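# Stack the on-edge magnet blocks flat in one pile

## Task

Take every magnet block from the row standing on its edge and lay each one flat on the next, forming a single tidy stack on the bench that holds only those blocks; then open the grippers and move the arms away.

## Robot and tools

Robot: two arms, left_arm and right_arm, each with six revolute joints and a parallel gripper. The names are labels only; they do not tell you which side of a picture an arm shows up on.

World frame: all reported hand positions share one frame with its origin on the table surface midway between the arms. +x runs outward across the table, +z is up, and left_arm sits on the +y side. Positions are in metres; orientations are quaternions written w, x, y, z. The printed hand point lies between the finger pads, roughly 1 cm short of the fingertips, and can be a little wrong, especially with the arm stretched out. In the gripper's own frame the fingers point along +z and close along y.

Tool execute_actions takes {"actions": [...]} holding at most one item, plus an optional "pictures" boolean (images are included by default). Three forms:
- Empty list: no command, just returns the current state.
- Motion: {"rows": [[14 numbers], ...], "steps": n}, with 1 to 15 rows and steps from 1 to 15 (15 if omitted). Each control step lasts 1/30 s and uses one row; when rows run out the last one repeats.
- Wait: {"steps": n} with no rows, n up to 300; returns after that many steps counted from the previous result.
A rejected call sends nothing to the robot.

Each row is one flat list covering both arms, always 14 numbers even if one arm stays still: left_arm waist, shoulder, elbow, wrist pitch, wrist yaw, wrist roll, opening, then right_arm in the same seven-slot order. The six joint values are absolute target angles in radians, in the same form the Joint positions line shows; they are not offsets. Stated ranges per arm: waist -2.618 to 3.054, shoulder 0.000 to 3.142, elbow 0.000 to 3.142, wrist pitch -1.571 to 1.571, wrist yaw -1.571 to 1.571, wrist roll -2.094 to 2.094. True limits may differ by up to 0.036 rad either way. A call is refused if a target exceeds a range end by over 0.036 rad and is also beyond the joint's last reported angle. Targets past the real end are clipped there, and the result may say "joint sent to its limit" (possibly about an earlier, still-running action); no such note does not prove more travel is available.

Opening is an absolute gripper command from -1 (closed) to +1 (fully open, 0.094 m pad gap). Away from the extremes the fingers are driven until grip_measured equals your number. To keep hold of something, command a value below the current grip_measured: about 0.03 lower gives a firm grip, a smaller gap a gentler one. Each gripper's reading can be off by around 1 mm, consistently within a scene. Pads push with roughly 50 to 62 N each (less on some grippers, and less on parts under about 2 mm thick), with a short harder spike at first contact.

Motion limits: per step each joint target is kept within a lead of its measured angle (waist 0.202, shoulder 0.258, elbow 0.238, wrist pitch 0.573, wrist yaw and roll 0.522 rad), and if the targets would shift the hand more than 70 mm from where it is, all of that arm's targets are pulled back proportionally. Large moves therefore take several steps. Between calls the arms keep heading for the last row sent, until motion has nearly stopped or any step is HELD; after that only a new action moves them further, though fingers already moving finish.

Result lines: a state line `left_arm: …` | `right_arm: …` with each gripper's position and quaternion; Joint positions and Joint velocities, per arm, giving the six joints (rad, rad/s) then the pad gap (m, m/s); grip_measured per arm on the command scale. "joint command not followed" means a clearance check altered or blocked joint targets on some steps while the rest of the row ran. HELD marks steps where all or part of your row was not sent. MOTOR HOT appears at 75 °C; OVER-TEMPERATURE FAULT reports a stop (at 90 °C the arm halts for 10 s; at 100 °C it goes limp and drops). Carrying loads heats motors, so avoid long holds.

Cameras: cam_head_left and cam_head_right (fixed, pinhole, 504x504) and cam_left_wrist and cam_right_wrist (fisheye, 504x504, mounted on the hands), delivered in that order. Calibration numbers are given per camera and may be slightly off.

Tool zoom_image: {"camera": name, "region": [x0, y0, x1, y1]} in pixels of that camera's latest image, origin top-left, region no larger than 504 by 504; returns a closer view.

The stack must still be standing when it is judged. Replying without any tool call ends everything.

Avoid: dropping or knocking anything off the table, letting the arms collide or press on each other, slamming or shoving hard, slips. Brief external tugs on held parts or pushes on loose objects can occur. Finish with grippers open and arms withdrawn from the stack.

Each tool is called by a JSON object that holds its "op" and its "data", one argument or row to a line.

## Session

{"op": "execute_actions", "data": {
  "actions": []
}}

Scene clock: 0.00 s of 6200.00 s.
left_arm: end_effector_position=(+0.5529, +0.4625, +0.2621) grip_measured=+1.000 end_effector_quat_wxyz=(+0.629, -0.488, +0.571, -0.200) | right_arm: end_effector_position=(+0.1966, +0.0200, +0.3799) grip_measured=+1.000 end_effector_quat_wxyz=(+0.597, +0.266, +0.721, +0.229)
Joint positions: left_arm=[ 0.278  1.863  1.31   0.425 -0.086 -1.027  0.094] | right_arm=[ 1.553  1.575  1.64  -0.785  1.292  1.419  0.094]
Joint velocities: left_arm=[ 0.007 -0.007  0.007  0.037 -0.037 -0.051  0.   ] | right_arm=[ 0.012  0.007 -0.002 -0.081 -0.081 -0.022  0.   ]

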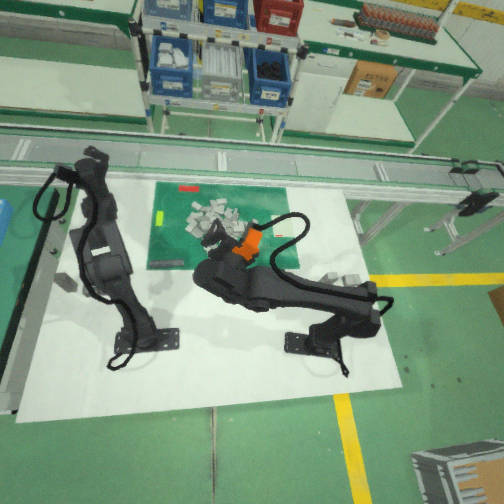

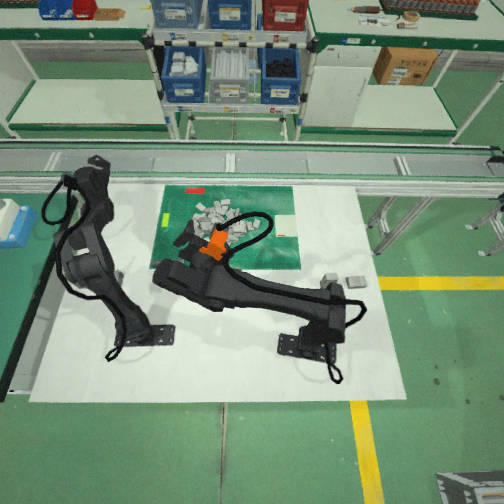

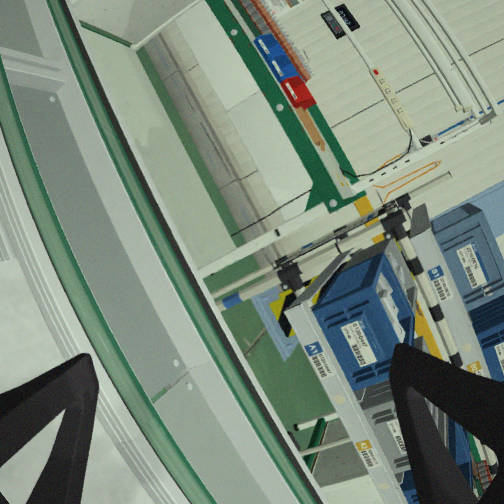

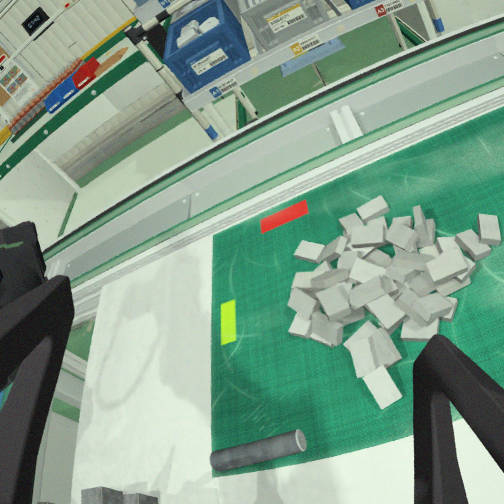

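Move arms out of the way to see.

{"op": "execute_actions", "data": {
  "actions": [
    {"rows":[[0,0.3,0.3,0,0,0,1,0,0.3,0.3,0,0,0,1]]}
  ],
  "pictures": false
}}

{"op": "execute_actions", "data": {
  "actions": [
    {"steps":120}
  ]
}}

{"op": "zoom_image", "data": {
  "camera": "cam_head_left",
  "region": [20,180,220,380]
}}

{"op": "zoom_image", "data": {
  "camera": "cam_head_right",
  "region": [220,180,420,380]
}}

Scene clock: 2.63 s of 6200.00 s.
left_arm: end_effector_position=(+0.3403, +0.2805, +0.1275) grip_measured=+1.000 end_effector_quat_wxyz=(+0.489, -0.090, +0.867, -0.032) | right_arm: end_effector_position=(+0.2086, -0.2253, +0.3220) grip_measured=+1.000 end_effector_quat_wxyz=(+0.729, -0.012, +0.669, +0.143)
Joint positions: left_arm=[-0.004  1.05   0.44   0.064 -0.006 -0.172  0.094] | right_arm=[0.522 0.359 0.461 0.004 0.126 0.162 0.094]
Joint velocities: left_arm=[-0.002 -2.581 -2.322 -0.344  0.007  1.106  0.   ] | right_arm=[-1.985 -1.766 -1.951  0.403 -0.652 -0.93   0.   ]
Steps of this call (steps 1 to 64: nothing new was sent; steps 65 to 79: all 15 steps of this action). Readings (joint positions):
65: left_arm=[0.271 1.851 1.295 0.412 -0.085 -0.993] | right_arm=[1.533 1.542 1.594 -0.695 1.222 1.347]
66: left_arm=[0.258 1.820 1.256 0.378 -0.084 -0.944] | right_arm=[1.490 1.480 1.501 -0.572 1.105 1.247]
68: left_arm=[0.204 1.747 1.167 0.307 -0.076 -0.848] | right_arm=[1.350 1.334 1.322 -0.374 0.900 1.054]
72: left_arm=[0.063 1.573 0.960 0.193 -0.043 -0.612] | right_arm=[1.036 0.991 0.997 -0.136 0.512 0.667]
79: the state above

Scene clock: 6.63 s of 6200.00 s.
left_arm: end_effector_position=(+0.2657, +0.2781, +0.2551) grip_measured=+1.000 end_effector_quat_wxyz=(+0.707, -0.016, +0.707, +0.010) | right_arm: end_effector_position=(+0.2183, -0.3369, +0.2489) grip_measured=+1.000 end_effector_quat_wxyz=(+0.698, +0.068, +0.711, -0.063)
Joint positions: left_arm=[-0.004  0.299  0.295  0.003 -0.006 -0.008  0.094] | right_arm=[ 0.008  0.305  0.288 -0.002  0.01   0.005  0.094]
Joint velocities: left_arm=[ 0.002 -0.017 -0.007 -0.007  0.022 -0.051  0.   ] | right_arm=[ 0.002  0.002 -0.007  0.081  0.007  0.007  0.   ]
Steps of this call (steps 1 to 30: the robot went on to your last target; steps 31 to 90: nothing new was sent; then 1.00 s passed at rest). Readings (joint positions):
1: left_arm=[-0.004 0.960 0.370 0.042 -0.006 -0.140] | right_arm=[0.453 0.317 0.402 0.012 0.104 0.132]
2: left_arm=[-0.004 0.873 0.318 0.011 -0.006 -0.113] | right_arm=[0.382 0.304 0.357 0.010 0.084 0.106]
4: left_arm=[-0.004 0.707 0.270 -0.041 -0.006 -0.075] | right_arm=[0.239 0.305 0.304 -0.013 0.055 0.069]
8: left_arm=[-0.004 0.381 0.275 -0.031 -0.006 -0.036] | right_arm=[0.023 0.305 0.288 -0.022 0.039 0.032]
90: the state above
All arms were judged still, so your last target was given up. Only a new action makes them travel on or press farther. Fingers that are still opening or closing keep moving.
camera_calibration (this result's frames):
cam_left_wrist: T_world_to_cam=[[-0.00498652, -0.999886, -0.014281, 0.27691], [-0.401522, 0.0150814, -0.915725, 0.376937], [0.915836, 0.00116786, -0.401551, -0.0264056], [0, 0, 0, 1]] pos_world=[0.176912, 0.271224, 0.338522]
cam_right_wrist: T_world_to_cam=[[-0.131892, -0.972887, 0.18999, -0.350482], [-0.653839, -0.0586748, -0.754355, 0.332036], [0.74505, -0.223716, -0.628372, 0.0117763], [0, 0, 0, 1]] pos_world=[0.162098, -0.318863, 0.324461]

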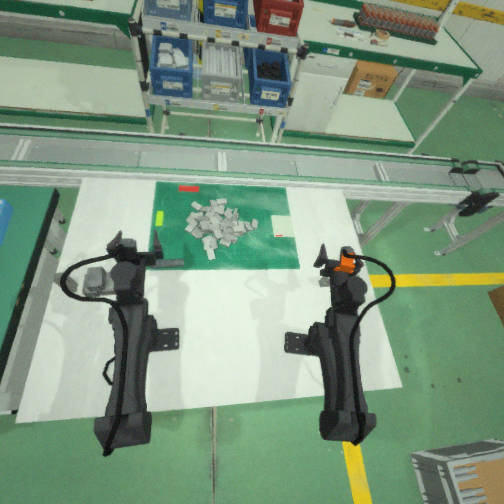

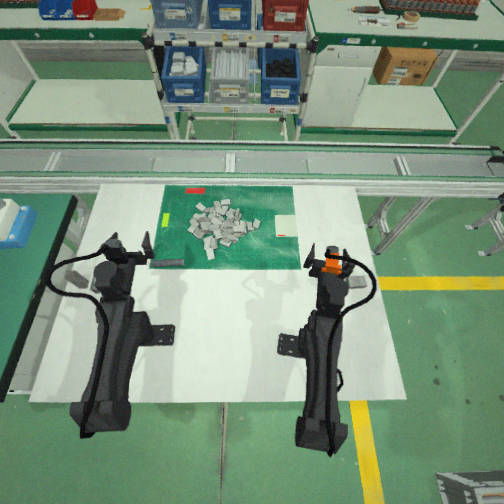

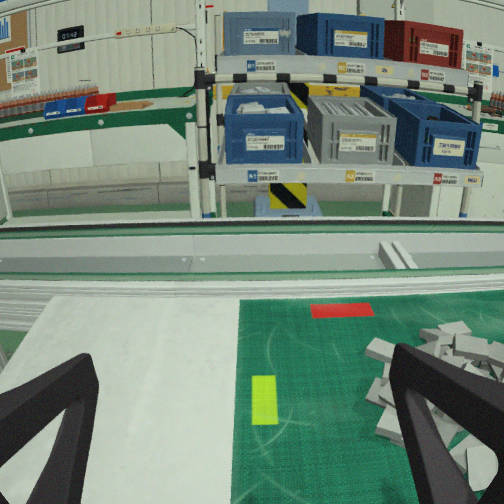

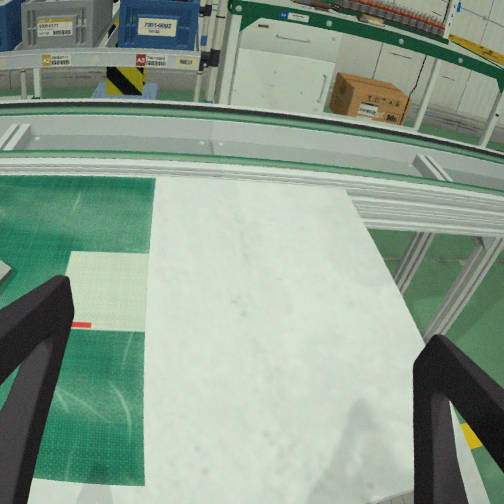

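Region (20, 180, 220, 380) of cam_head_left's 504x504 image, scaled by 2.520, with more detail than that image has.

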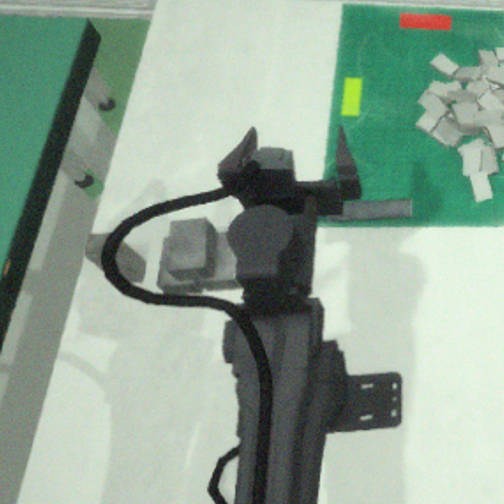

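Region (220, 180, 420, 380) of cam_head_right's 504x504 image, scaled by 2.520, with more detail than that image has.

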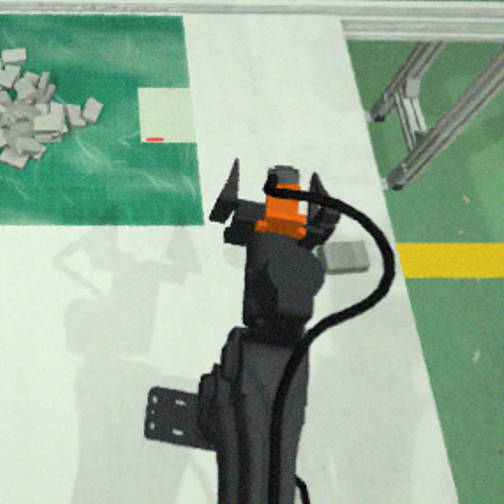

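{"op": "execute_actions", "data": {
  "actions": [
    {"rows":[[-1.0,0.3,0.3,0,0,0,1,1.1,0.3,0.3,0,0,0,1]]}
  ],
  "pictures": false
}}

{"op": "execute_actions", "data": {
  "actions": [
    {"steps":40}
  ]
}}

{"op": "zoom_image", "data": {
  "camera": "cam_head_left",
  "region": [40,220,160,340]
}}

{"op": "zoom_image", "data": {
  "camera": "cam_head_right",
  "region": [40,220,160,340]
}}

{"op": "zoom_image", "data": {
  "camera": "cam_head_right",
  "region": [280,220,400,340]
}}

Scene clock: 10.00 s of 6200.00 s.
left_arm: end_effector_position=(+0.1581, +0.0564, +0.2547) grip_measured=+1.000 end_effector_quat_wxyz=(+0.627, +0.321, +0.631, -0.325) | right_arm: end_effector_position=(+0.1329, -0.0928, +0.2489) grip_measured=+1.000 end_effector_quat_wxyz=(+0.638, -0.293, +0.651, +0.289)
Joint positions: left_arm=[-0.976  0.299  0.295  0.002  0.007 -0.007  0.094] | right_arm=[ 1.03   0.305  0.288 -0.002 -0.     0.003  0.094]
Joint velocities: left_arm=[-0.628  0.012 -0.002 -0.051  0.066  0.007  0.   ] | right_arm=[ 1.512  0.002 -0.002 -0.007 -0.154 -0.007  0.   ]
Steps of this call (steps 1 to 86: nothing new was sent; steps 87 to 101: all 15 steps of this action). Readings (joint positions):
87: left_arm=[-0.031 0.299 0.295 0.003 -0.018 -0.008] | right_arm=[0.035 0.305 0.288 -0.002 0.021 0.005]
88: left_arm=[-0.099 0.299 0.295 0.003 -0.020 -0.008] | right_arm=[0.103 0.305 0.288 -0.002 0.023 0.005]
90: left_arm=[-0.245 0.299 0.295 0.002 -0.014 -0.008] | right_arm=[0.248 0.305 0.288 -0.002 0.017 0.005]
94: left_arm=[-0.534 0.299 0.295 0.002 -0.007 -0.008] | right_arm=[0.536 0.305 0.288 -0.002 0.009 0.004]
101: the state above

Scene clock: 11.33 s of 6200.00 s.
left_arm: end_effector_position=(+0.1546, +0.0538, +0.2547) grip_measured=+1.000 end_effector_quat_wxyz=(+0.625, +0.326, +0.628, -0.330) | right_arm: end_effector_position=(+0.1195, -0.0818, +0.2489) grip_measured=+1.000 end_effector_quat_wxyz=(+0.628, -0.314, +0.641, +0.310)
Joint positions: left_arm=[-0.993  0.299  0.295  0.002  0.007 -0.007  0.094] | right_arm=[ 1.092  0.305  0.288 -0.002 -0.005  0.003  0.094]
Joint velocities: left_arm=[-0.012  0.002  0.027  0.007 -0.007  0.022  0.   ] | right_arm=[-0.012 -0.012 -0.002 -0.051 -0.051  0.022  0.   ]
Steps of this call (steps 1 to 30: the robot went on to your last target; steps 31 to 40: nothing new was sent). Readings (joint positions):
1: left_arm=[-0.990 0.299 0.295 0.002 0.008 -0.007] | right_arm=[1.068 0.305 0.288 -0.002 -0.004 0.003]
2: left_arm=[-0.993 0.299 0.295 0.002 0.008 -0.007] | right_arm=[1.086 0.305 0.288 -0.002 -0.005 0.003]
4: left_arm=[-0.993 0.299 0.295 0.002 0.007 -0.007] | right_arm=[1.092 0.305 0.288 -0.002 -0.005 0.003]
8: left_arm=[-0.993 0.299 0.295 0.002 0.007 -0.007] | right_arm=[1.092 0.305 0.288 -0.002 -0.005 0.003]
40: the state above
All arms were judged still, so your last target was given up. Only a new action makes them travel on or press farther. Fingers that are still opening or closing keep moving.
camera_calibration (this result's frames):
cam_left_wrist: T_world_to_cam=[[-0.845004, -0.534529, -0.0157209, 0.157294], [-0.203307, 0.348309, -0.915067, 0.286608], [0.494605, -0.770039, -0.402996, 0.182469], [0, 0, 0, 1]] pos_world=[0.100933, 0.124758, 0.338273]
cam_right_wrist: T_world_to_cam=[[0.807038, -0.558434, 0.191942, -0.194118], [-0.242965, -0.61029, -0.753999, 0.188099], [0.538199, 0.56187, -0.628207, 0.231389], [0, 0, 0, 1]] pos_world=[0.0778285, -0.123618, 0.324446]

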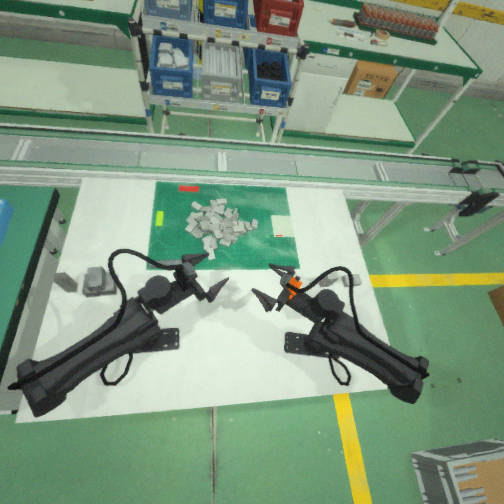

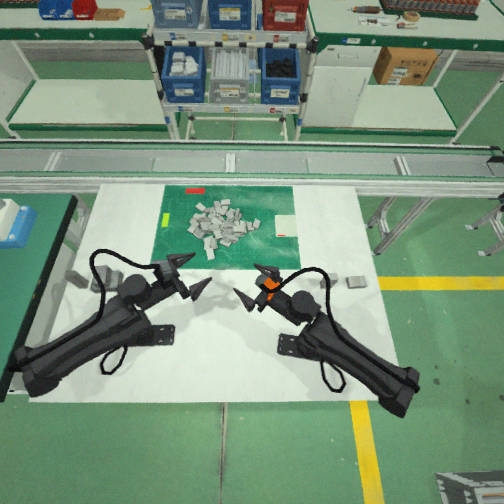

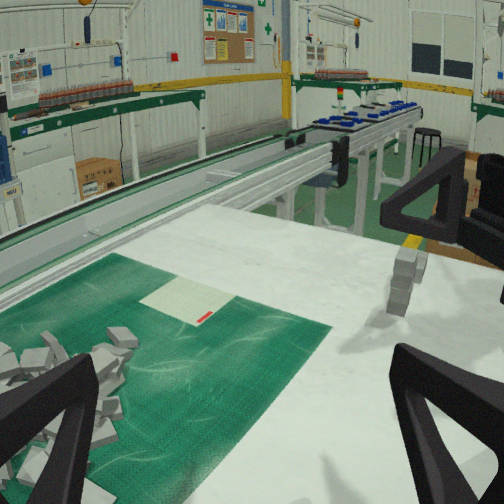

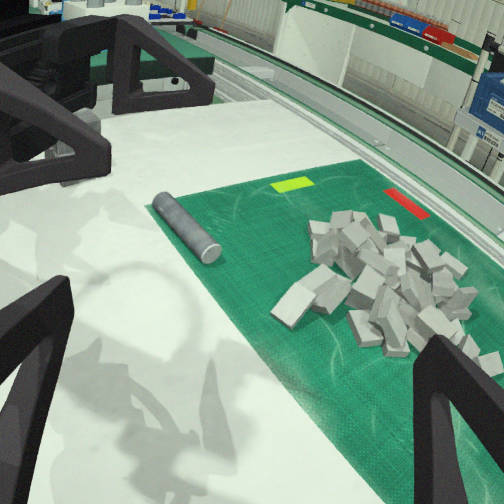

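Region (40, 220, 160, 340) of cam_head_left's 504x504 image, scaled by 4.200, with more detail than that image has.

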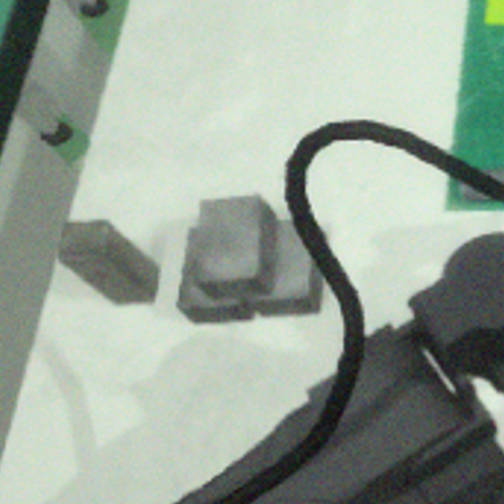

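Region (40, 220, 160, 340) of cam_head_right's 504x504 image, scaled by 4.200, with more detail than that image has.

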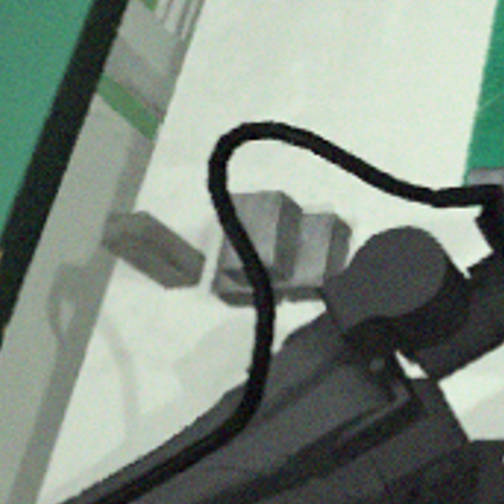

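Region (280, 220, 400, 340) of cam_head_right's 504x504 image, scaled by 4.200, with more detail than that image has.

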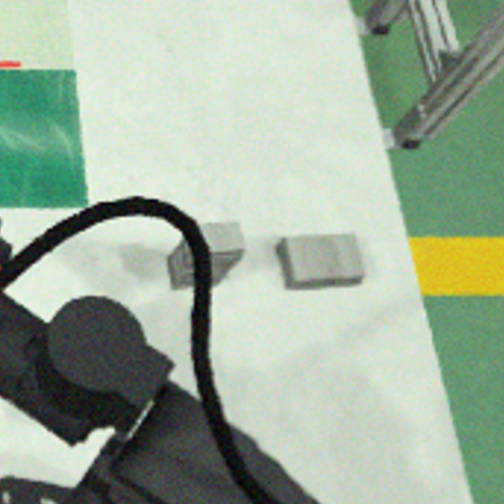

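{"op": "execute_actions", "data": {
  "actions": [
    {"rows":[[-1.0,0.3,0.3,0,0,0,1,-0.47,1.5,1.2,-1.27,0,0,1]]}
  ],
  "pictures": false
}}

{"op": "execute_actions", "data": {
  "actions": [
    {"steps":60}
  ]
}}

Scene clock: 17.33 s of 6200.00 s.
left_arm: end_effector_position=(+0.1546, +0.0538, +0.2547) grip_measured=+1.000 end_effector_quat_wxyz=(+0.625, +0.326, +0.628, -0.330) | right_arm: end_effector_position=(+0.2553, -0.3131, +0.1248) grip_measured=+1.000 end_effector_quat_wxyz=(+0.091, +0.042, +0.995, +0.001)
Joint positions: left_arm=[-0.993  0.299  0.295  0.002  0.007 -0.007  0.094] | right_arm=[ 0.098  1.493  1.203 -1.098 -0.009  0.001  0.094]
Joint velocities: left_arm=[-0.002 -0.022 -0.037  0.037 -0.051  0.037  0.   ] | right_arm=[-1.951  1.111 -0.11  -0.857  0.007  0.037  0.   ]
Steps of this call (steps 1 to 90: nothing new was sent; then 2.50 s passed at rest; steps 91 to 105: all 15 steps of this action). Readings (joint positions):
91: left_arm=[-0.993 0.299 0.295 0.002 0.007 -0.007] | right_arm=[1.065 0.335 0.324 -0.075 -0.017 0.001]
92: left_arm=[-0.993 0.299 0.295 0.002 0.007 -0.007] | right_arm=[0.997 0.419 0.401 -0.193 -0.020 0.001]
94: left_arm=[-0.993 0.299 0.295 0.002 0.007 -0.007] | right_arm=[0.852 0.606 0.566 -0.402 -0.016 0.001]
98: left_arm=[-0.993 0.299 0.295 0.002 0.007 -0.007] | right_arm=[0.568 0.971 0.903 -0.810 -0.012 0.001]
105: the state above

Scene clock: 19.33 s of 6200.00 s.
left_arm: end_effector_position=(+0.1546, +0.0538, +0.2547) grip_measured=+1.000 end_effector_quat_wxyz=(+0.625, +0.326, +0.628, -0.330) | right_arm: end_effector_position=(+0.1587, -0.4468, +0.1117) grip_measured=+1.000 end_effector_quat_wxyz=(-0.010, +0.326, +0.945, -0.002)
Joint positions: left_arm=[-0.993  0.299  0.295  0.002  0.007 -0.007  0.094] | right_arm=[-0.48   1.52   1.192 -1.261  0.01   0.001  0.094]
Joint velocities: left_arm=[-0.002  0.002  0.002  0.007 -0.037 -0.051  0.   ] | right_arm=[-0.002 -0.002 -0.007  0.066 -0.007  0.007  0.   ]
Steps of this call (steps 1 to 30: the robot went on to your last target; steps 31 to 60: nothing new was sent). Readings (joint positions):
1: left_arm=[-0.993 0.299 0.295 0.002 0.007 -0.007] | right_arm=[0.028 1.522 1.198 -1.123 -0.008 0.001]
2: left_arm=[-0.993 0.299 0.295 0.002 0.007 -0.007] | right_arm=[-0.043 1.536 1.193 -1.147 -0.007 0.001]
4: left_arm=[-0.993 0.299 0.295 0.002 0.007 -0.007] | right_arm=[-0.187 1.535 1.192 -1.185 -0.004 0.001]
8: left_arm=[-0.993 0.299 0.295 0.002 0.007 -0.007] | right_arm=[-0.447 1.523 1.192 -1.218 0.006 0.001]
60: the state above
All arms were judged still, so your last target was given up. Only a new action makes them travel on or press farther. Fingers that are still opening or closing keep moving.
camera_calibration (this result's frames):
cam_left_wrist: T_world_to_cam=[[-0.845004, -0.534529, -0.0157209, 0.157294], [-0.203307, 0.348309, -0.915067, 0.286608], [0.494605, -0.770039, -0.402996, 0.182469], [0, 0, 0, 1]] pos_world=[0.100933, 0.124758, 0.338273]
cam_right_wrist: T_world_to_cam=[[-0.450576, -0.891866, -0.0394415, -0.326752], [-0.701976, 0.326654, 0.632872, 0.207988], [-0.551554, 0.312844, -0.773251, 0.407133], [0, 0, 0, 1]] pos_world=[0.223332, -0.486729, 0.170299]

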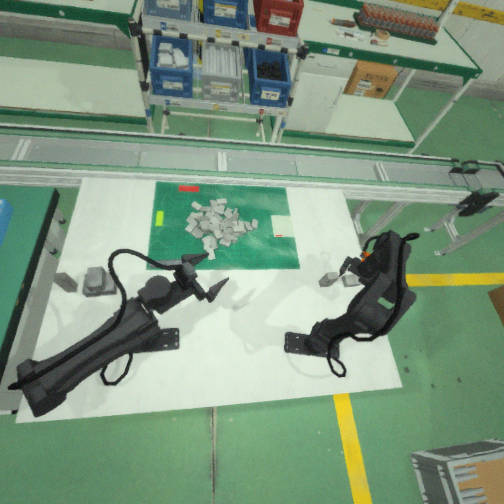

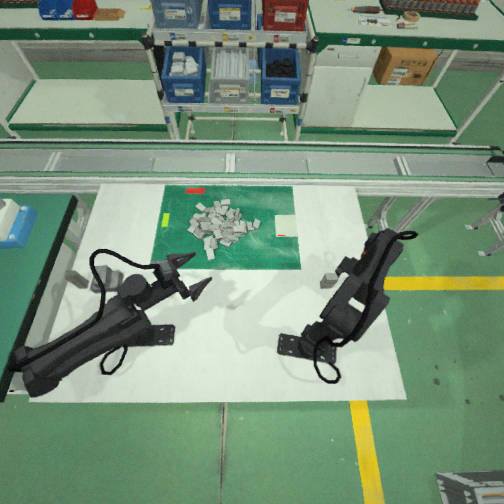

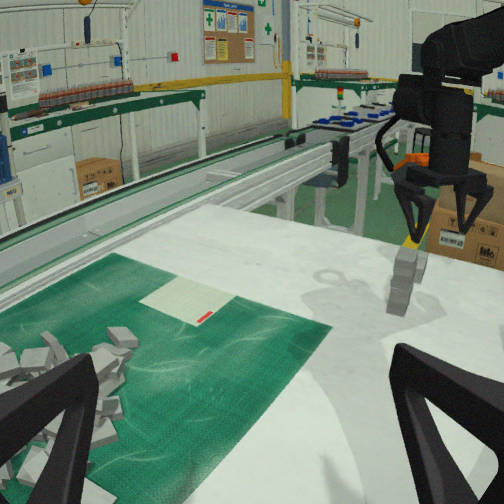

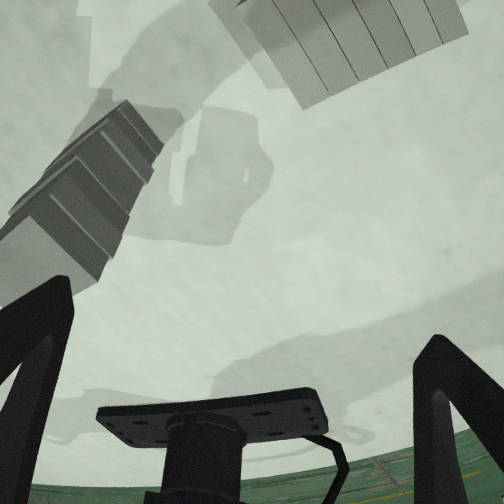

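{"op": "execute_actions", "data": {
  "actions": [
    {"rows":[[-1.0,0.3,0.3,0,0,0,1,-0.47,1.85,1.55,-1.27,0,0.91,1]]}
  ],
  "pictures": false
}}

{"op": "execute_actions", "data": {
  "actions": [
    {"steps":40}
  ]
}}

Scene clock: 23.97 s of 6200.00 s.
left_arm: end_effector_position=(+0.1546, +0.0539, +0.2547) grip_measured=+1.000 end_effector_quat_wxyz=(+0.625, +0.326, +0.628, -0.330) | right_arm: end_effector_position=(+0.2289, -0.5006, +0.0989) grip_measured=+1.000 end_effector_quat_wxyz=(-0.011, +0.689, +0.725, -0.004)
Joint positions: left_arm=[-0.993  0.299  0.295  0.002  0.006 -0.007  0.094] | right_arm=[-0.48   1.863  1.527 -1.256  0.007  0.857  0.094]
Joint velocities: left_arm=[ 0.012 -0.007 -0.002 -0.095 -0.081  0.007  0.   ] | right_arm=[ 0.007 -0.007  0.002  0.051 -0.037  0.33   0.   ]
Steps of this call (steps 1 to 90: nothing new was sent; then 1.13 s passed at rest; steps 91 to 105: all 15 steps of this action). Readings (joint positions):
91: left_arm=[-0.993 0.299 0.295 0.002 0.007 -0.007] | right_arm=[-0.480 1.551 1.225 -1.292 0.009 0.071]
92: left_arm=[-0.993 0.299 0.295 0.002 0.007 -0.007] | right_arm=[-0.480 1.618 1.305 -1.333 0.009 0.171]
94: left_arm=[-0.993 0.299 0.295 0.002 0.007 -0.007] | right_arm=[-0.480 1.763 1.459 -1.308 0.009 0.363]
98: left_arm=[-0.993 0.299 0.295 0.002 0.006 -0.007] | right_arm=[-0.480 1.864 1.527 -1.240 0.008 0.677]
105: the state above

Scene clock: 25.30 s of 6200.00 s.
left_arm: end_effector_position=(+0.1546, +0.0539, +0.2547) grip_measured=+1.000 end_effector_quat_wxyz=(+0.625, +0.326, +0.628, -0.330) | right_arm: end_effector_position=(+0.2285, -0.5001, +0.0989) grip_measured=+1.000 end_effector_quat_wxyz=(-0.012, +0.706, +0.708, -0.004)
Joint positions: left_arm=[-0.993  0.299  0.295  0.002  0.006 -0.007  0.094] | right_arm=[-0.48   1.863  1.527 -1.259  0.006  0.904  0.094]
Joint velocities: left_arm=[ 0.007  0.007 -0.012 -0.007  0.022 -0.022  0.   ] | right_arm=[-0.002  0.002  0.002 -0.007  0.022  0.007  0.   ]
Steps of this call (steps 1 to 30: the robot went on to your last target; steps 31 to 40: nothing new was sent). Readings (joint positions):
1: left_arm=[-0.993 0.299 0.295 0.002 0.006 -0.007] | right_arm=[-0.480 1.863 1.527 -1.257 0.007 0.867]
2: left_arm=[-0.993 0.299 0.295 0.002 0.006 -0.007] | right_arm=[-0.480 1.863 1.527 -1.258 0.006 0.875]
4: left_arm=[-0.993 0.299 0.295 0.002 0.006 -0.007] | right_arm=[-0.480 1.863 1.527 -1.258 0.006 0.885]
8: left_arm=[-0.993 0.299 0.295 0.002 0.006 -0.007] | right_arm=[-0.480 1.863 1.527 -1.258 0.006 0.897]
40: the state above
All arms were judged still, so your last target was given up. Only a new action makes them travel on or press farther. Fingers that are still opening or closing keep moving.
camera_calibration (this result's frames):
cam_left_wrist: T_world_to_cam=[[-0.8448, -0.534851, -0.0157218, 0.157347], [-0.203439, 0.348232, -0.915067, 0.28663], [0.494899, -0.76985, -0.402996, 0.182416], [0, 0, 0, 1]] pos_world=[0.100962, 0.124777, 0.338273]
cam_right_wrist: T_world_to_cam=[[-0.979669, -0.19892, -0.0260521, 0.122791], [-0.170681, 0.758171, 0.629321, 0.377262], [-0.105433, 0.620973, -0.776709, 0.504874], [0, 0, 0, 1]] pos_world=[0.237916, -0.575117, 0.15792]

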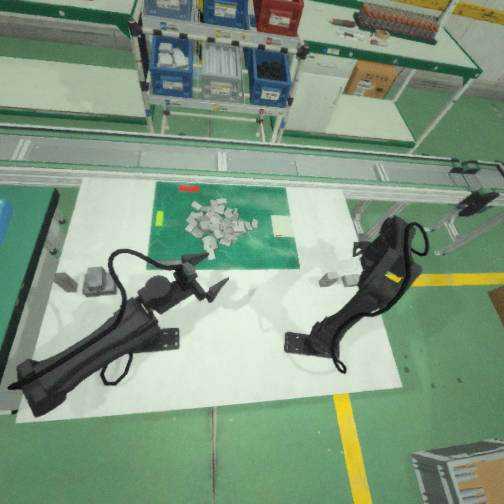

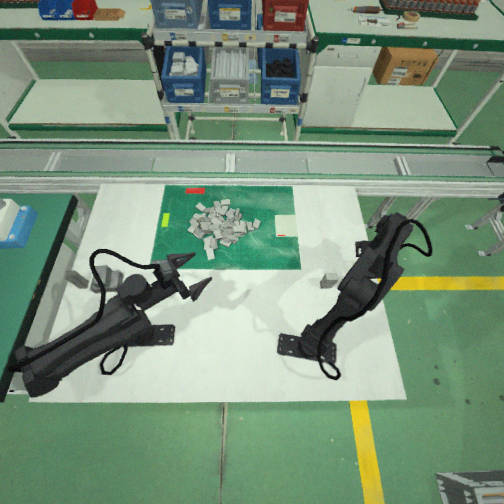

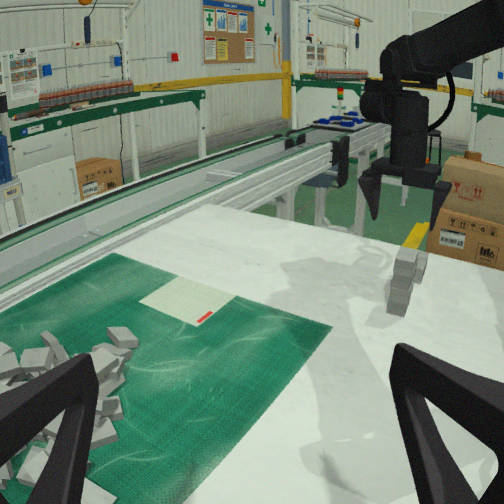

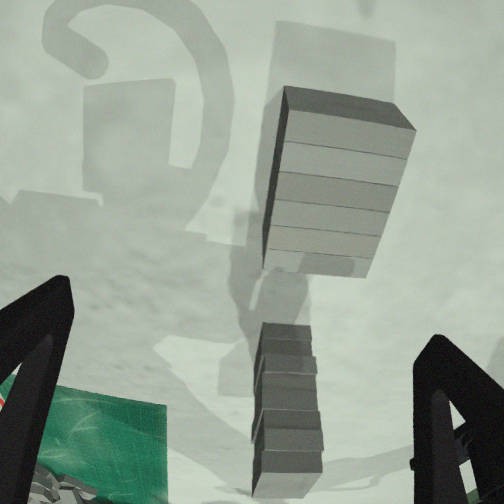

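{"op": "execute_actions", "data": {
  "actions": [
    {"rows":[[-1.0,0.3,0.3,0,0,0,1,-0.525,1.77,1.40,-1.18,0,0.855,1]]}
  ],
  "pictures": false
}}

{"op": "execute_actions", "data": {
  "actions": [
    {"rows":[[-1.0,0.3,0.3,0,0,0,1,-0.525,1.82,1.22,-0.95,0,0.855,1]]}
  ],
  "pictures": false
}}

{"op": "execute_actions", "data": {
  "actions": [
    {"steps":30}
  ]
}}

Scene clock: 29.87 s of 6200.00 s.
left_arm: end_effector_position=(+0.1546, +0.0539, +0.2547) grip_measured=+1.000 end_effector_quat_wxyz=(+0.625, +0.326, +0.628, -0.330) | right_arm: end_effector_position=(+0.2099, -0.5021, +0.0942) grip_measured=+1.000 end_effector_quat_wxyz=(+0.003, +0.705, +0.709, -0.001)
Joint positions: left_arm=[-0.993  0.299  0.295  0.002  0.006 -0.007  0.094] | right_arm=[-0.521  1.787  1.412 -1.19   0.002  0.862  0.094]
Joint velocities: left_arm=[ 0.007  0.007  0.007  0.037 -0.007  0.022  0.   ] | right_arm=[-0.007  0.002 -0.007  0.051 -0.022 -0.037  0.   ]
Steps of this call (steps 1 to 90: nothing new was sent; then 1.07 s passed at rest; steps 91 to 105: all 15 steps of this action). Readings (joint positions):
91: left_arm=[-0.993 0.299 0.295 0.002 0.006 -0.007] | right_arm=[-0.483 1.852 1.509 -1.239 0.004 0.898]
92: left_arm=[-0.993 0.299 0.295 0.002 0.006 -0.007] | right_arm=[-0.488 1.830 1.472 -1.213 0.003 0.890]
94: left_arm=[-0.993 0.299 0.295 0.002 0.006 -0.007] | right_arm=[-0.507 1.798 1.424 -1.211 0.002 0.879]
98: left_arm=[-0.993 0.299 0.295 0.002 0.006 -0.007] | right_arm=[-0.521 1.787 1.412 -1.205 0.002 0.869]
105: the state above

Scene clock: 30.37 s of 6200.00 s.
left_arm: end_effector_position=(+0.1546, +0.0539, +0.2547) grip_measured=+1.000 end_effector_quat_wxyz=(+0.625, +0.326, +0.628, -0.330) | right_arm: end_effector_position=(+0.2035, -0.4966, +0.0328) grip_measured=+1.000 end_effector_quat_wxyz=(-0.006, +0.705, +0.709, -0.002)
Joint positions: left_arm=[-0.993  0.299  0.295  0.002  0.006 -0.007  0.094] | right_arm=[-0.521  1.831  1.215 -0.967  0.002  0.86   0.094]
Joint velocities: left_arm=[ 0.002 -0.012 -0.012 -0.007 -0.022 -0.037  0.   ] | right_arm=[-0.022  0.002 -0.022  0.125 -0.081 -0.007  0.   ]
Steps of this call (steps 1 to 15: all 15 steps of this action). Readings (joint positions):
1: left_arm=[-0.993 0.299 0.295 0.002 0.006 -0.007] | right_arm=[-0.521 1.784 1.387 -1.155 0.002 0.862]
2: left_arm=[-0.993 0.299 0.295 0.002 0.006 -0.007] | right_arm=[-0.521 1.778 1.343 -1.100 0.002 0.861]
4: left_arm=[-0.993 0.299 0.295 0.002 0.006 -0.007] | right_arm=[-0.521 1.796 1.267 -1.045 0.002 0.861]
8: left_arm=[-0.993 0.299 0.295 0.002 0.006 -0.007] | right_arm=[-0.521 1.832 1.216 -1.010 0.002 0.861]
15: the state above

Scene clock: 31.37 s of 6200.00 s.
left_arm: end_effector_position=(+0.1546, +0.0539, +0.2547) grip_measured=+1.000 end_effector_quat_wxyz=(+0.625, +0.326, +0.628, -0.330) | right_arm: end_effector_position=(+0.2052, -0.4981, +0.0328) grip_measured=+1.000 end_effector_quat_wxyz=(-0.001, +0.705, +0.709, -0.001)
Joint positions: left_arm=[-0.993  0.299  0.295  0.002  0.006 -0.007  0.094] | right_arm=[-0.521  1.831  1.215 -0.958  0.002  0.86   0.094]
Joint velocities: left_arm=[-0.002  0.017  0.007  0.051 -0.022  0.007  0.   ] | right_arm=[ 0.002 -0.007  0.027 -0.022  0.051 -0.007  0.   ]
Steps of this call (steps 1 to 15: the robot went on to your last target; steps 16 to 30: nothing new was sent). Readings (joint positions):
1: left_arm=[-0.993 0.299 0.295 0.002 0.006 -0.007] | right_arm=[-0.521 1.831 1.215 -0.965 0.002 0.860]
2: left_arm=[-0.993 0.299 0.295 0.002 0.006 -0.007] | right_arm=[-0.521 1.831 1.215 -0.964 0.002 0.860]
4: left_arm=[-0.993 0.299 0.295 0.002 0.006 -0.007] | right_arm=[-0.521 1.831 1.215 -0.962 0.002 0.860]
8: left_arm=[-0.993 0.299 0.295 0.002 0.006 -0.007] | right_arm=[-0.521 1.831 1.215 -0.959 0.002 0.860]
30: the state above
All arms were judged still, so your last target was given up. Only a new action makes them travel on or press farther. Fingers that are still opening or closing keep moving.
camera_calibration (this result's frames):
cam_left_wrist: T_world_to_cam=[[-0.8448, -0.534851, -0.0157218, 0.157347], [-0.203439, 0.348232, -0.915067, 0.28663], [0.494899, -0.76985, -0.402996, 0.182416], [0, 0, 0, 1]] pos_world=[0.100962, 0.124777, 0.338273]
cam_right_wrist: T_world_to_cam=[[-0.978505, -0.20183, -0.0423356, 0.0974894], [-0.18433, 0.76395, 0.618387, 0.419429], [-0.0924666, 0.612899, -0.784732, 0.443397], [0, 0, 0, 1]] pos_world=[0.213707, -0.572504, 0.0927056]

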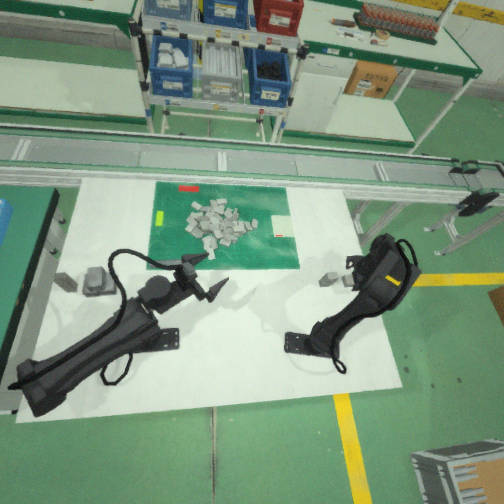

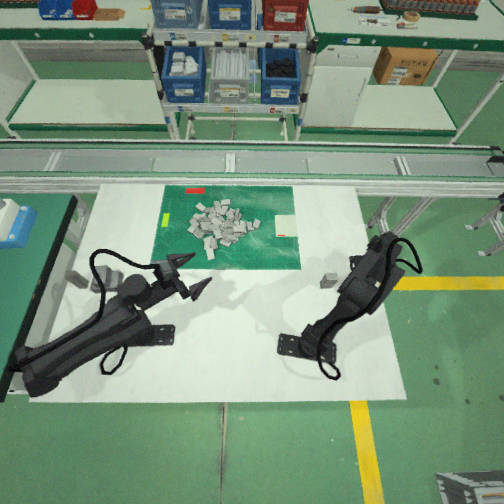

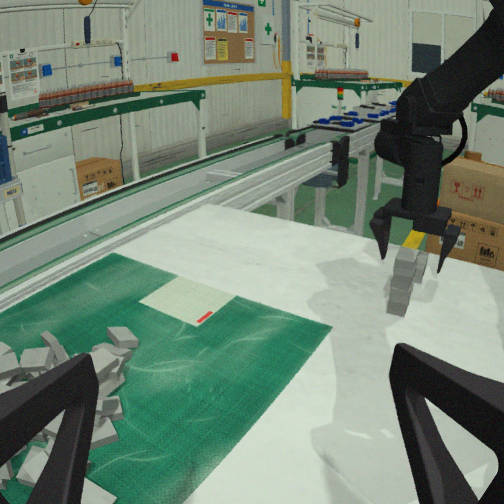

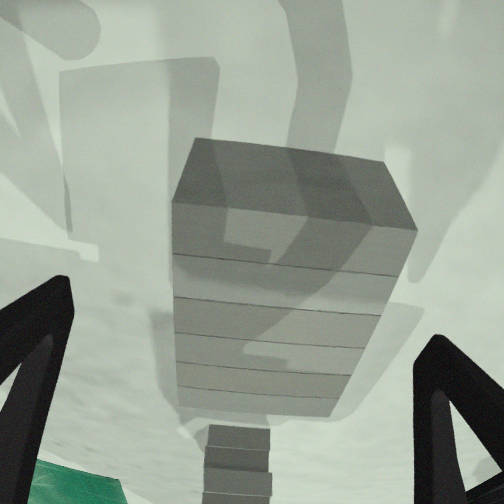

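Lower a bit more, close, lift.

{"op": "execute_actions", "data": {
  "actions": [
    {"rows":[[-1.0,0.3,0.3,0,0,0,1,-0.54,1.82,1.15,-0.88,0,0.85,1]]}
  ],
  "pictures": false
}}

{"op": "execute_actions", "data": {
  "actions": [
    {"rows":[[-1.0,0.3,0.3,0,0,0,1,-0.54,1.82,1.15,-0.88,0,0.85,-0.5]]}
  ],
  "pictures": false
}}

{"op": "execute_actions", "data": {
  "actions": [
    {"steps":30}
  ],
  "pictures": false
}}

{"op": "execute_actions", "data": {
  "actions": [
    {"rows":[[-1.0,0.3,0.3,0,0,0,1,-0.54,1.78,1.4,-1.18,0,0.0,-0.5]]}
  ],
  "pictures": false
}}

{"op": "execute_actions", "data": {
  "actions": [
    {"steps":30}
  ]
}}

Scene clock: 35.60 s of 6200.00 s.
left_arm: end_effector_position=(+0.1546, +0.0539, +0.2547) grip_measured=+1.000 end_effector_quat_wxyz=(+0.625, +0.326, +0.628, -0.330) | right_arm: end_effector_position=(+0.2015, -0.4988, +0.0208) grip_measured=+1.000 end_effector_quat_wxyz=(+0.006, +0.706, +0.708, -0.001)
Joint positions: left_arm=[-0.993  0.299  0.295  0.002  0.006 -0.007  0.094] | right_arm=[-0.53   1.828  1.16  -0.891  0.002  0.856  0.094]
Joint velocities: left_arm=[-0.002 -0.017  0.007  0.007 -0.007  0.022  0.   ] | right_arm=[ 0.017 -0.007  0.012  0.022 -0.037  0.022  0.   ]
Steps of this call (steps 1 to 90: nothing new was sent; then 0.73 s passed at rest; steps 91 to 105: all 15 steps of this action). Readings (joint positions):
91: left_arm=[-0.993 0.299 0.295 0.002 0.006 -0.007] | right_arm=[-0.522 1.830 1.208 -0.947 0.002 0.859]
92: left_arm=[-0.993 0.299 0.295 0.002 0.006 -0.007] | right_arm=[-0.523 1.828 1.195 -0.930 0.002 0.858]
94: left_arm=[-0.993 0.299 0.295 0.002 0.006 -0.007] | right_arm=[-0.527 1.828 1.173 -0.914 0.002 0.857]
98: left_arm=[-0.993 0.299 0.295 0.002 0.006 -0.007] | right_arm=[-0.530 1.828 1.160 -0.906 0.002 0.856]
105: the state above

Scene clock: 36.10 s of 6200.00 s.
left_arm: end_effector_position=(+0.1546, +0.0539, +0.2547) grip_measured=+1.000 end_effector_quat_wxyz=(+0.625, +0.326, +0.628, -0.330) | right_arm: end_effector_position=(+0.2023, -0.4995, +0.0208) grip_measured=-0.100 end_effector_quat_wxyz=(+0.008, +0.706, +0.708, -0.000)
Joint positions: left_arm=[-0.993  0.299  0.295  0.002  0.006 -0.007  0.094] | right_arm=[-0.531  1.828  1.16  -0.887  0.002  0.855  0.042]
Joint velocities: left_arm=[ 0.007 -0.007 -0.007  0.081 -0.007  0.007  0.   ] | right_arm=[-0.007 -0.007  0.002 -0.007 -0.022 -0.051  0.001]
Steps of this call (steps 1 to 15: all 15 steps of this action). Readings (joint positions):
1: left_arm=[-0.993 0.299 0.295 0.002 0.006 -0.007] | right_arm=[-0.530 1.828 1.160 -0.890 0.002 0.855]
2: left_arm=[-0.993 0.299 0.295 0.002 0.006 -0.007] | right_arm=[-0.530 1.828 1.160 -0.890 0.002 0.855]
4: left_arm=[-0.993 0.299 0.295 0.002 0.006 -0.007] | right_arm=[-0.530 1.828 1.160 -0.889 0.002 0.855]
8: left_arm=[-0.993 0.299 0.295 0.002 0.006 -0.007] | right_arm=[-0.531 1.828 1.160 -0.887 0.002 0.855]
15: the state above

Scene clock: 37.10 s of 6200.00 s.
left_arm: end_effector_position=(+0.1546, +0.0539, +0.2547) grip_measured=+1.000 end_effector_quat_wxyz=(+0.625, +0.326, +0.628, -0.330) | right_arm: end_effector_position=(+0.2023, -0.4995, +0.0208) grip_measured=-0.100 end_effector_quat_wxyz=(+0.008, +0.706, +0.708, -0.000)
Joint positions: left_arm=[-0.993  0.299  0.295  0.002  0.006 -0.007  0.094] | right_arm=[-0.531  1.828  1.16  -0.887  0.002  0.855  0.042]
Joint velocities: left_arm=[-0.017  0.007  0.002  0.037 -0.007 -0.037  0.   ] | right_arm=[-0.002  0.002 -0.012  0.022 -0.051 -0.051  0.001]
Steps of this call (steps 1 to 15: the robot went on to your last target; steps 16 to 30: nothing new was sent). Readings (joint positions):
1: left_arm=[-0.993 0.299 0.295 0.002 0.006 -0.007] | right_arm=[-0.531 1.828 1.160 -0.887 0.002 0.855]
2: left_arm=[-0.993 0.299 0.295 0.002 0.006 -0.007] | right_arm=[-0.531 1.828 1.160 -0.887 0.002 0.855]
4: left_arm=[-0.993 0.299 0.295 0.002 0.006 -0.007] | right_arm=[-0.531 1.828 1.160 -0.887 0.002 0.855]
8: left_arm=[-0.993 0.299 0.295 0.002 0.006 -0.007] | right_arm=[-0.531 1.828 1.160 -0.887 0.002 0.855]
30: the state above
All arms were judged still, so your last target was given up. Only a new action makes them travel on or press farther. Fingers that are still opening or closing keep moving.

Scene clock: 37.60 s of 6200.00 s.
left_arm: end_effector_position=(+0.1546, +0.0539, +0.2547) grip_measured=+1.000 end_effector_quat_wxyz=(+0.625, +0.326, +0.628, -0.330) | right_arm: end_effector_position=(+0.2097, -0.5063, +0.0908) grip_measured=-0.100 end_effector_quat_wxyz=(+0.010, +0.372, +0.928, -0.004)
Joint positions: left_arm=[-0.993  0.299  0.295  0.002  0.006 -0.007  0.094] | right_arm=[-0.531  1.784  1.394 -1.16   0.002  0.047  0.042]
Joint velocities: left_arm=[ 0.007 -0.002 -0.002  0.022 -0.037 -0.037  0.   ] | right_arm=[ 0.002  0.007  0.022 -0.066  0.007 -0.256 -0.001]
Steps of this call (steps 1 to 15: all 15 steps of this action). Readings (joint positions):
1: left_arm=[-0.993 0.299 0.295 0.002 0.006 -0.007] | right_arm=[-0.531 1.830 1.188 -0.926 0.002 0.787]
2: left_arm=[-0.993 0.299 0.295 0.002 0.006 -0.007] | right_arm=[-0.531 1.838 1.239 -0.999 0.002 0.688]
4: left_arm=[-0.993 0.299 0.295 0.002 0.006 -0.007] | right_arm=[-0.531 1.826 1.327 -1.070 0.002 0.493]
8: left_arm=[-0.993 0.299 0.295 0.002 0.006 -0.007] | right_arm=[-0.531 1.784 1.393 -1.098 0.002 0.206]
15: the state above

Scene clock: 38.60 s of 6200.00 s.
left_arm: end_effector_position=(+0.1546, +0.0539, +0.2547) grip_measured=+1.000 end_effector_quat_wxyz=(+0.625, +0.326, +0.628, -0.330) | right_arm: end_effector_position=(+0.2077, -0.5045, +0.0907) grip_measured=-0.100 end_effector_quat_wxyz=(+0.005, +0.352, +0.936, -0.003)
Joint positions: left_arm=[-0.993  0.299  0.295  0.002  0.006 -0.007  0.094] | right_arm=[-0.531  1.784  1.394 -1.171  0.002  0.006  0.042]
Joint velocities: left_arm=[-0.017  0.007 -0.002 -0.095  0.037 -0.051  0.   ] | right_arm=[ 0.012  0.012 -0.007 -0.022 -0.022 -0.007 -0.001]
Steps of this call (steps 1 to 30: the robot went on to your last target). Readings (joint positions):
1: left_arm=[-0.993 0.299 0.295 0.002 0.006 -0.007] | right_arm=[-0.531 1.784 1.394 -1.163 0.002 0.038]
2: left_arm=[-0.993 0.299 0.295 0.002 0.006 -0.007] | right_arm=[-0.531 1.784 1.394 -1.165 0.002 0.032]
4: left_arm=[-0.993 0.299 0.295 0.002 0.006 -0.007] | right_arm=[-0.531 1.784 1.394 -1.168 0.002 0.022]
8: left_arm=[-0.993 0.299 0.295 0.002 0.006 -0.007] | right_arm=[-0.531 1.784 1.394 -1.170 0.002 0.012]
30: the state above
All arms were judged still, so your last target was given up. Only a new action makes them travel on or press farther. Fingers that are still opening or closing keep moving.
camera_calibration (this result's frames):
cam_left_wrist: T_world_to_cam=[[-0.8448, -0.534851, -0.0157218, 0.157347], [-0.203439, 0.348232, -0.915067, 0.28663], [0.494899, -0.76985, -0.402996, 0.182416], [0, 0, 0, 1]] pos_world=[0.100962, 0.124777, 0.338273]
cam_right_wrist: T_world_to_cam=[[-0.498776, -0.865705, -0.0421535, -0.33356], [-0.699385, 0.373271, 0.609533, 0.299644], [-0.511941, 0.333502, -0.79164, 0.439808], [0, 0, 0, 1]] pos_world=[0.268351, -0.54729, 0.151466]

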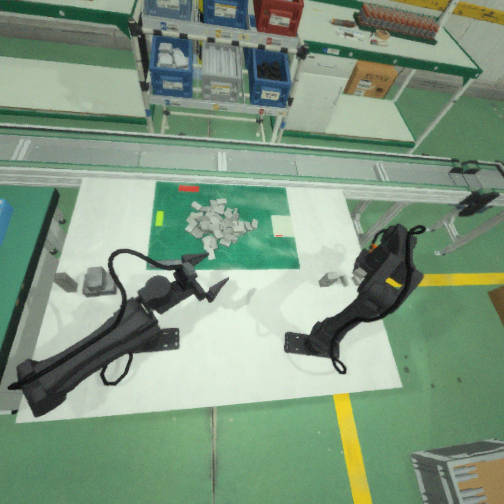

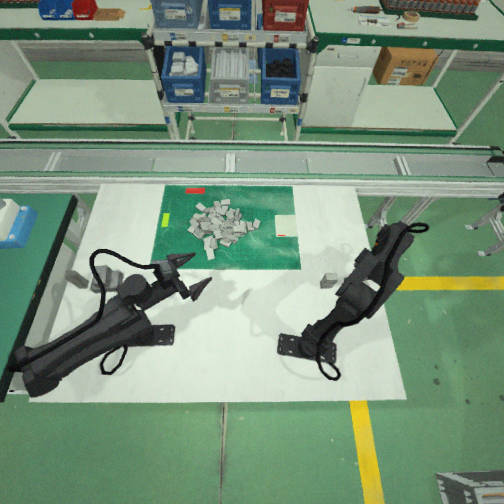

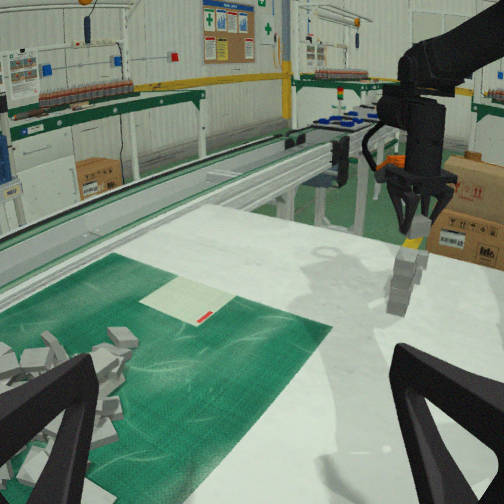

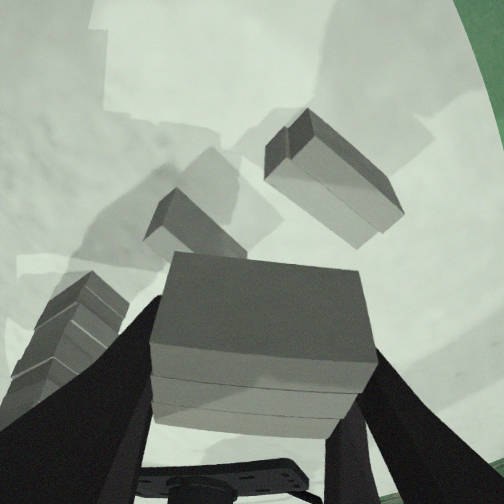

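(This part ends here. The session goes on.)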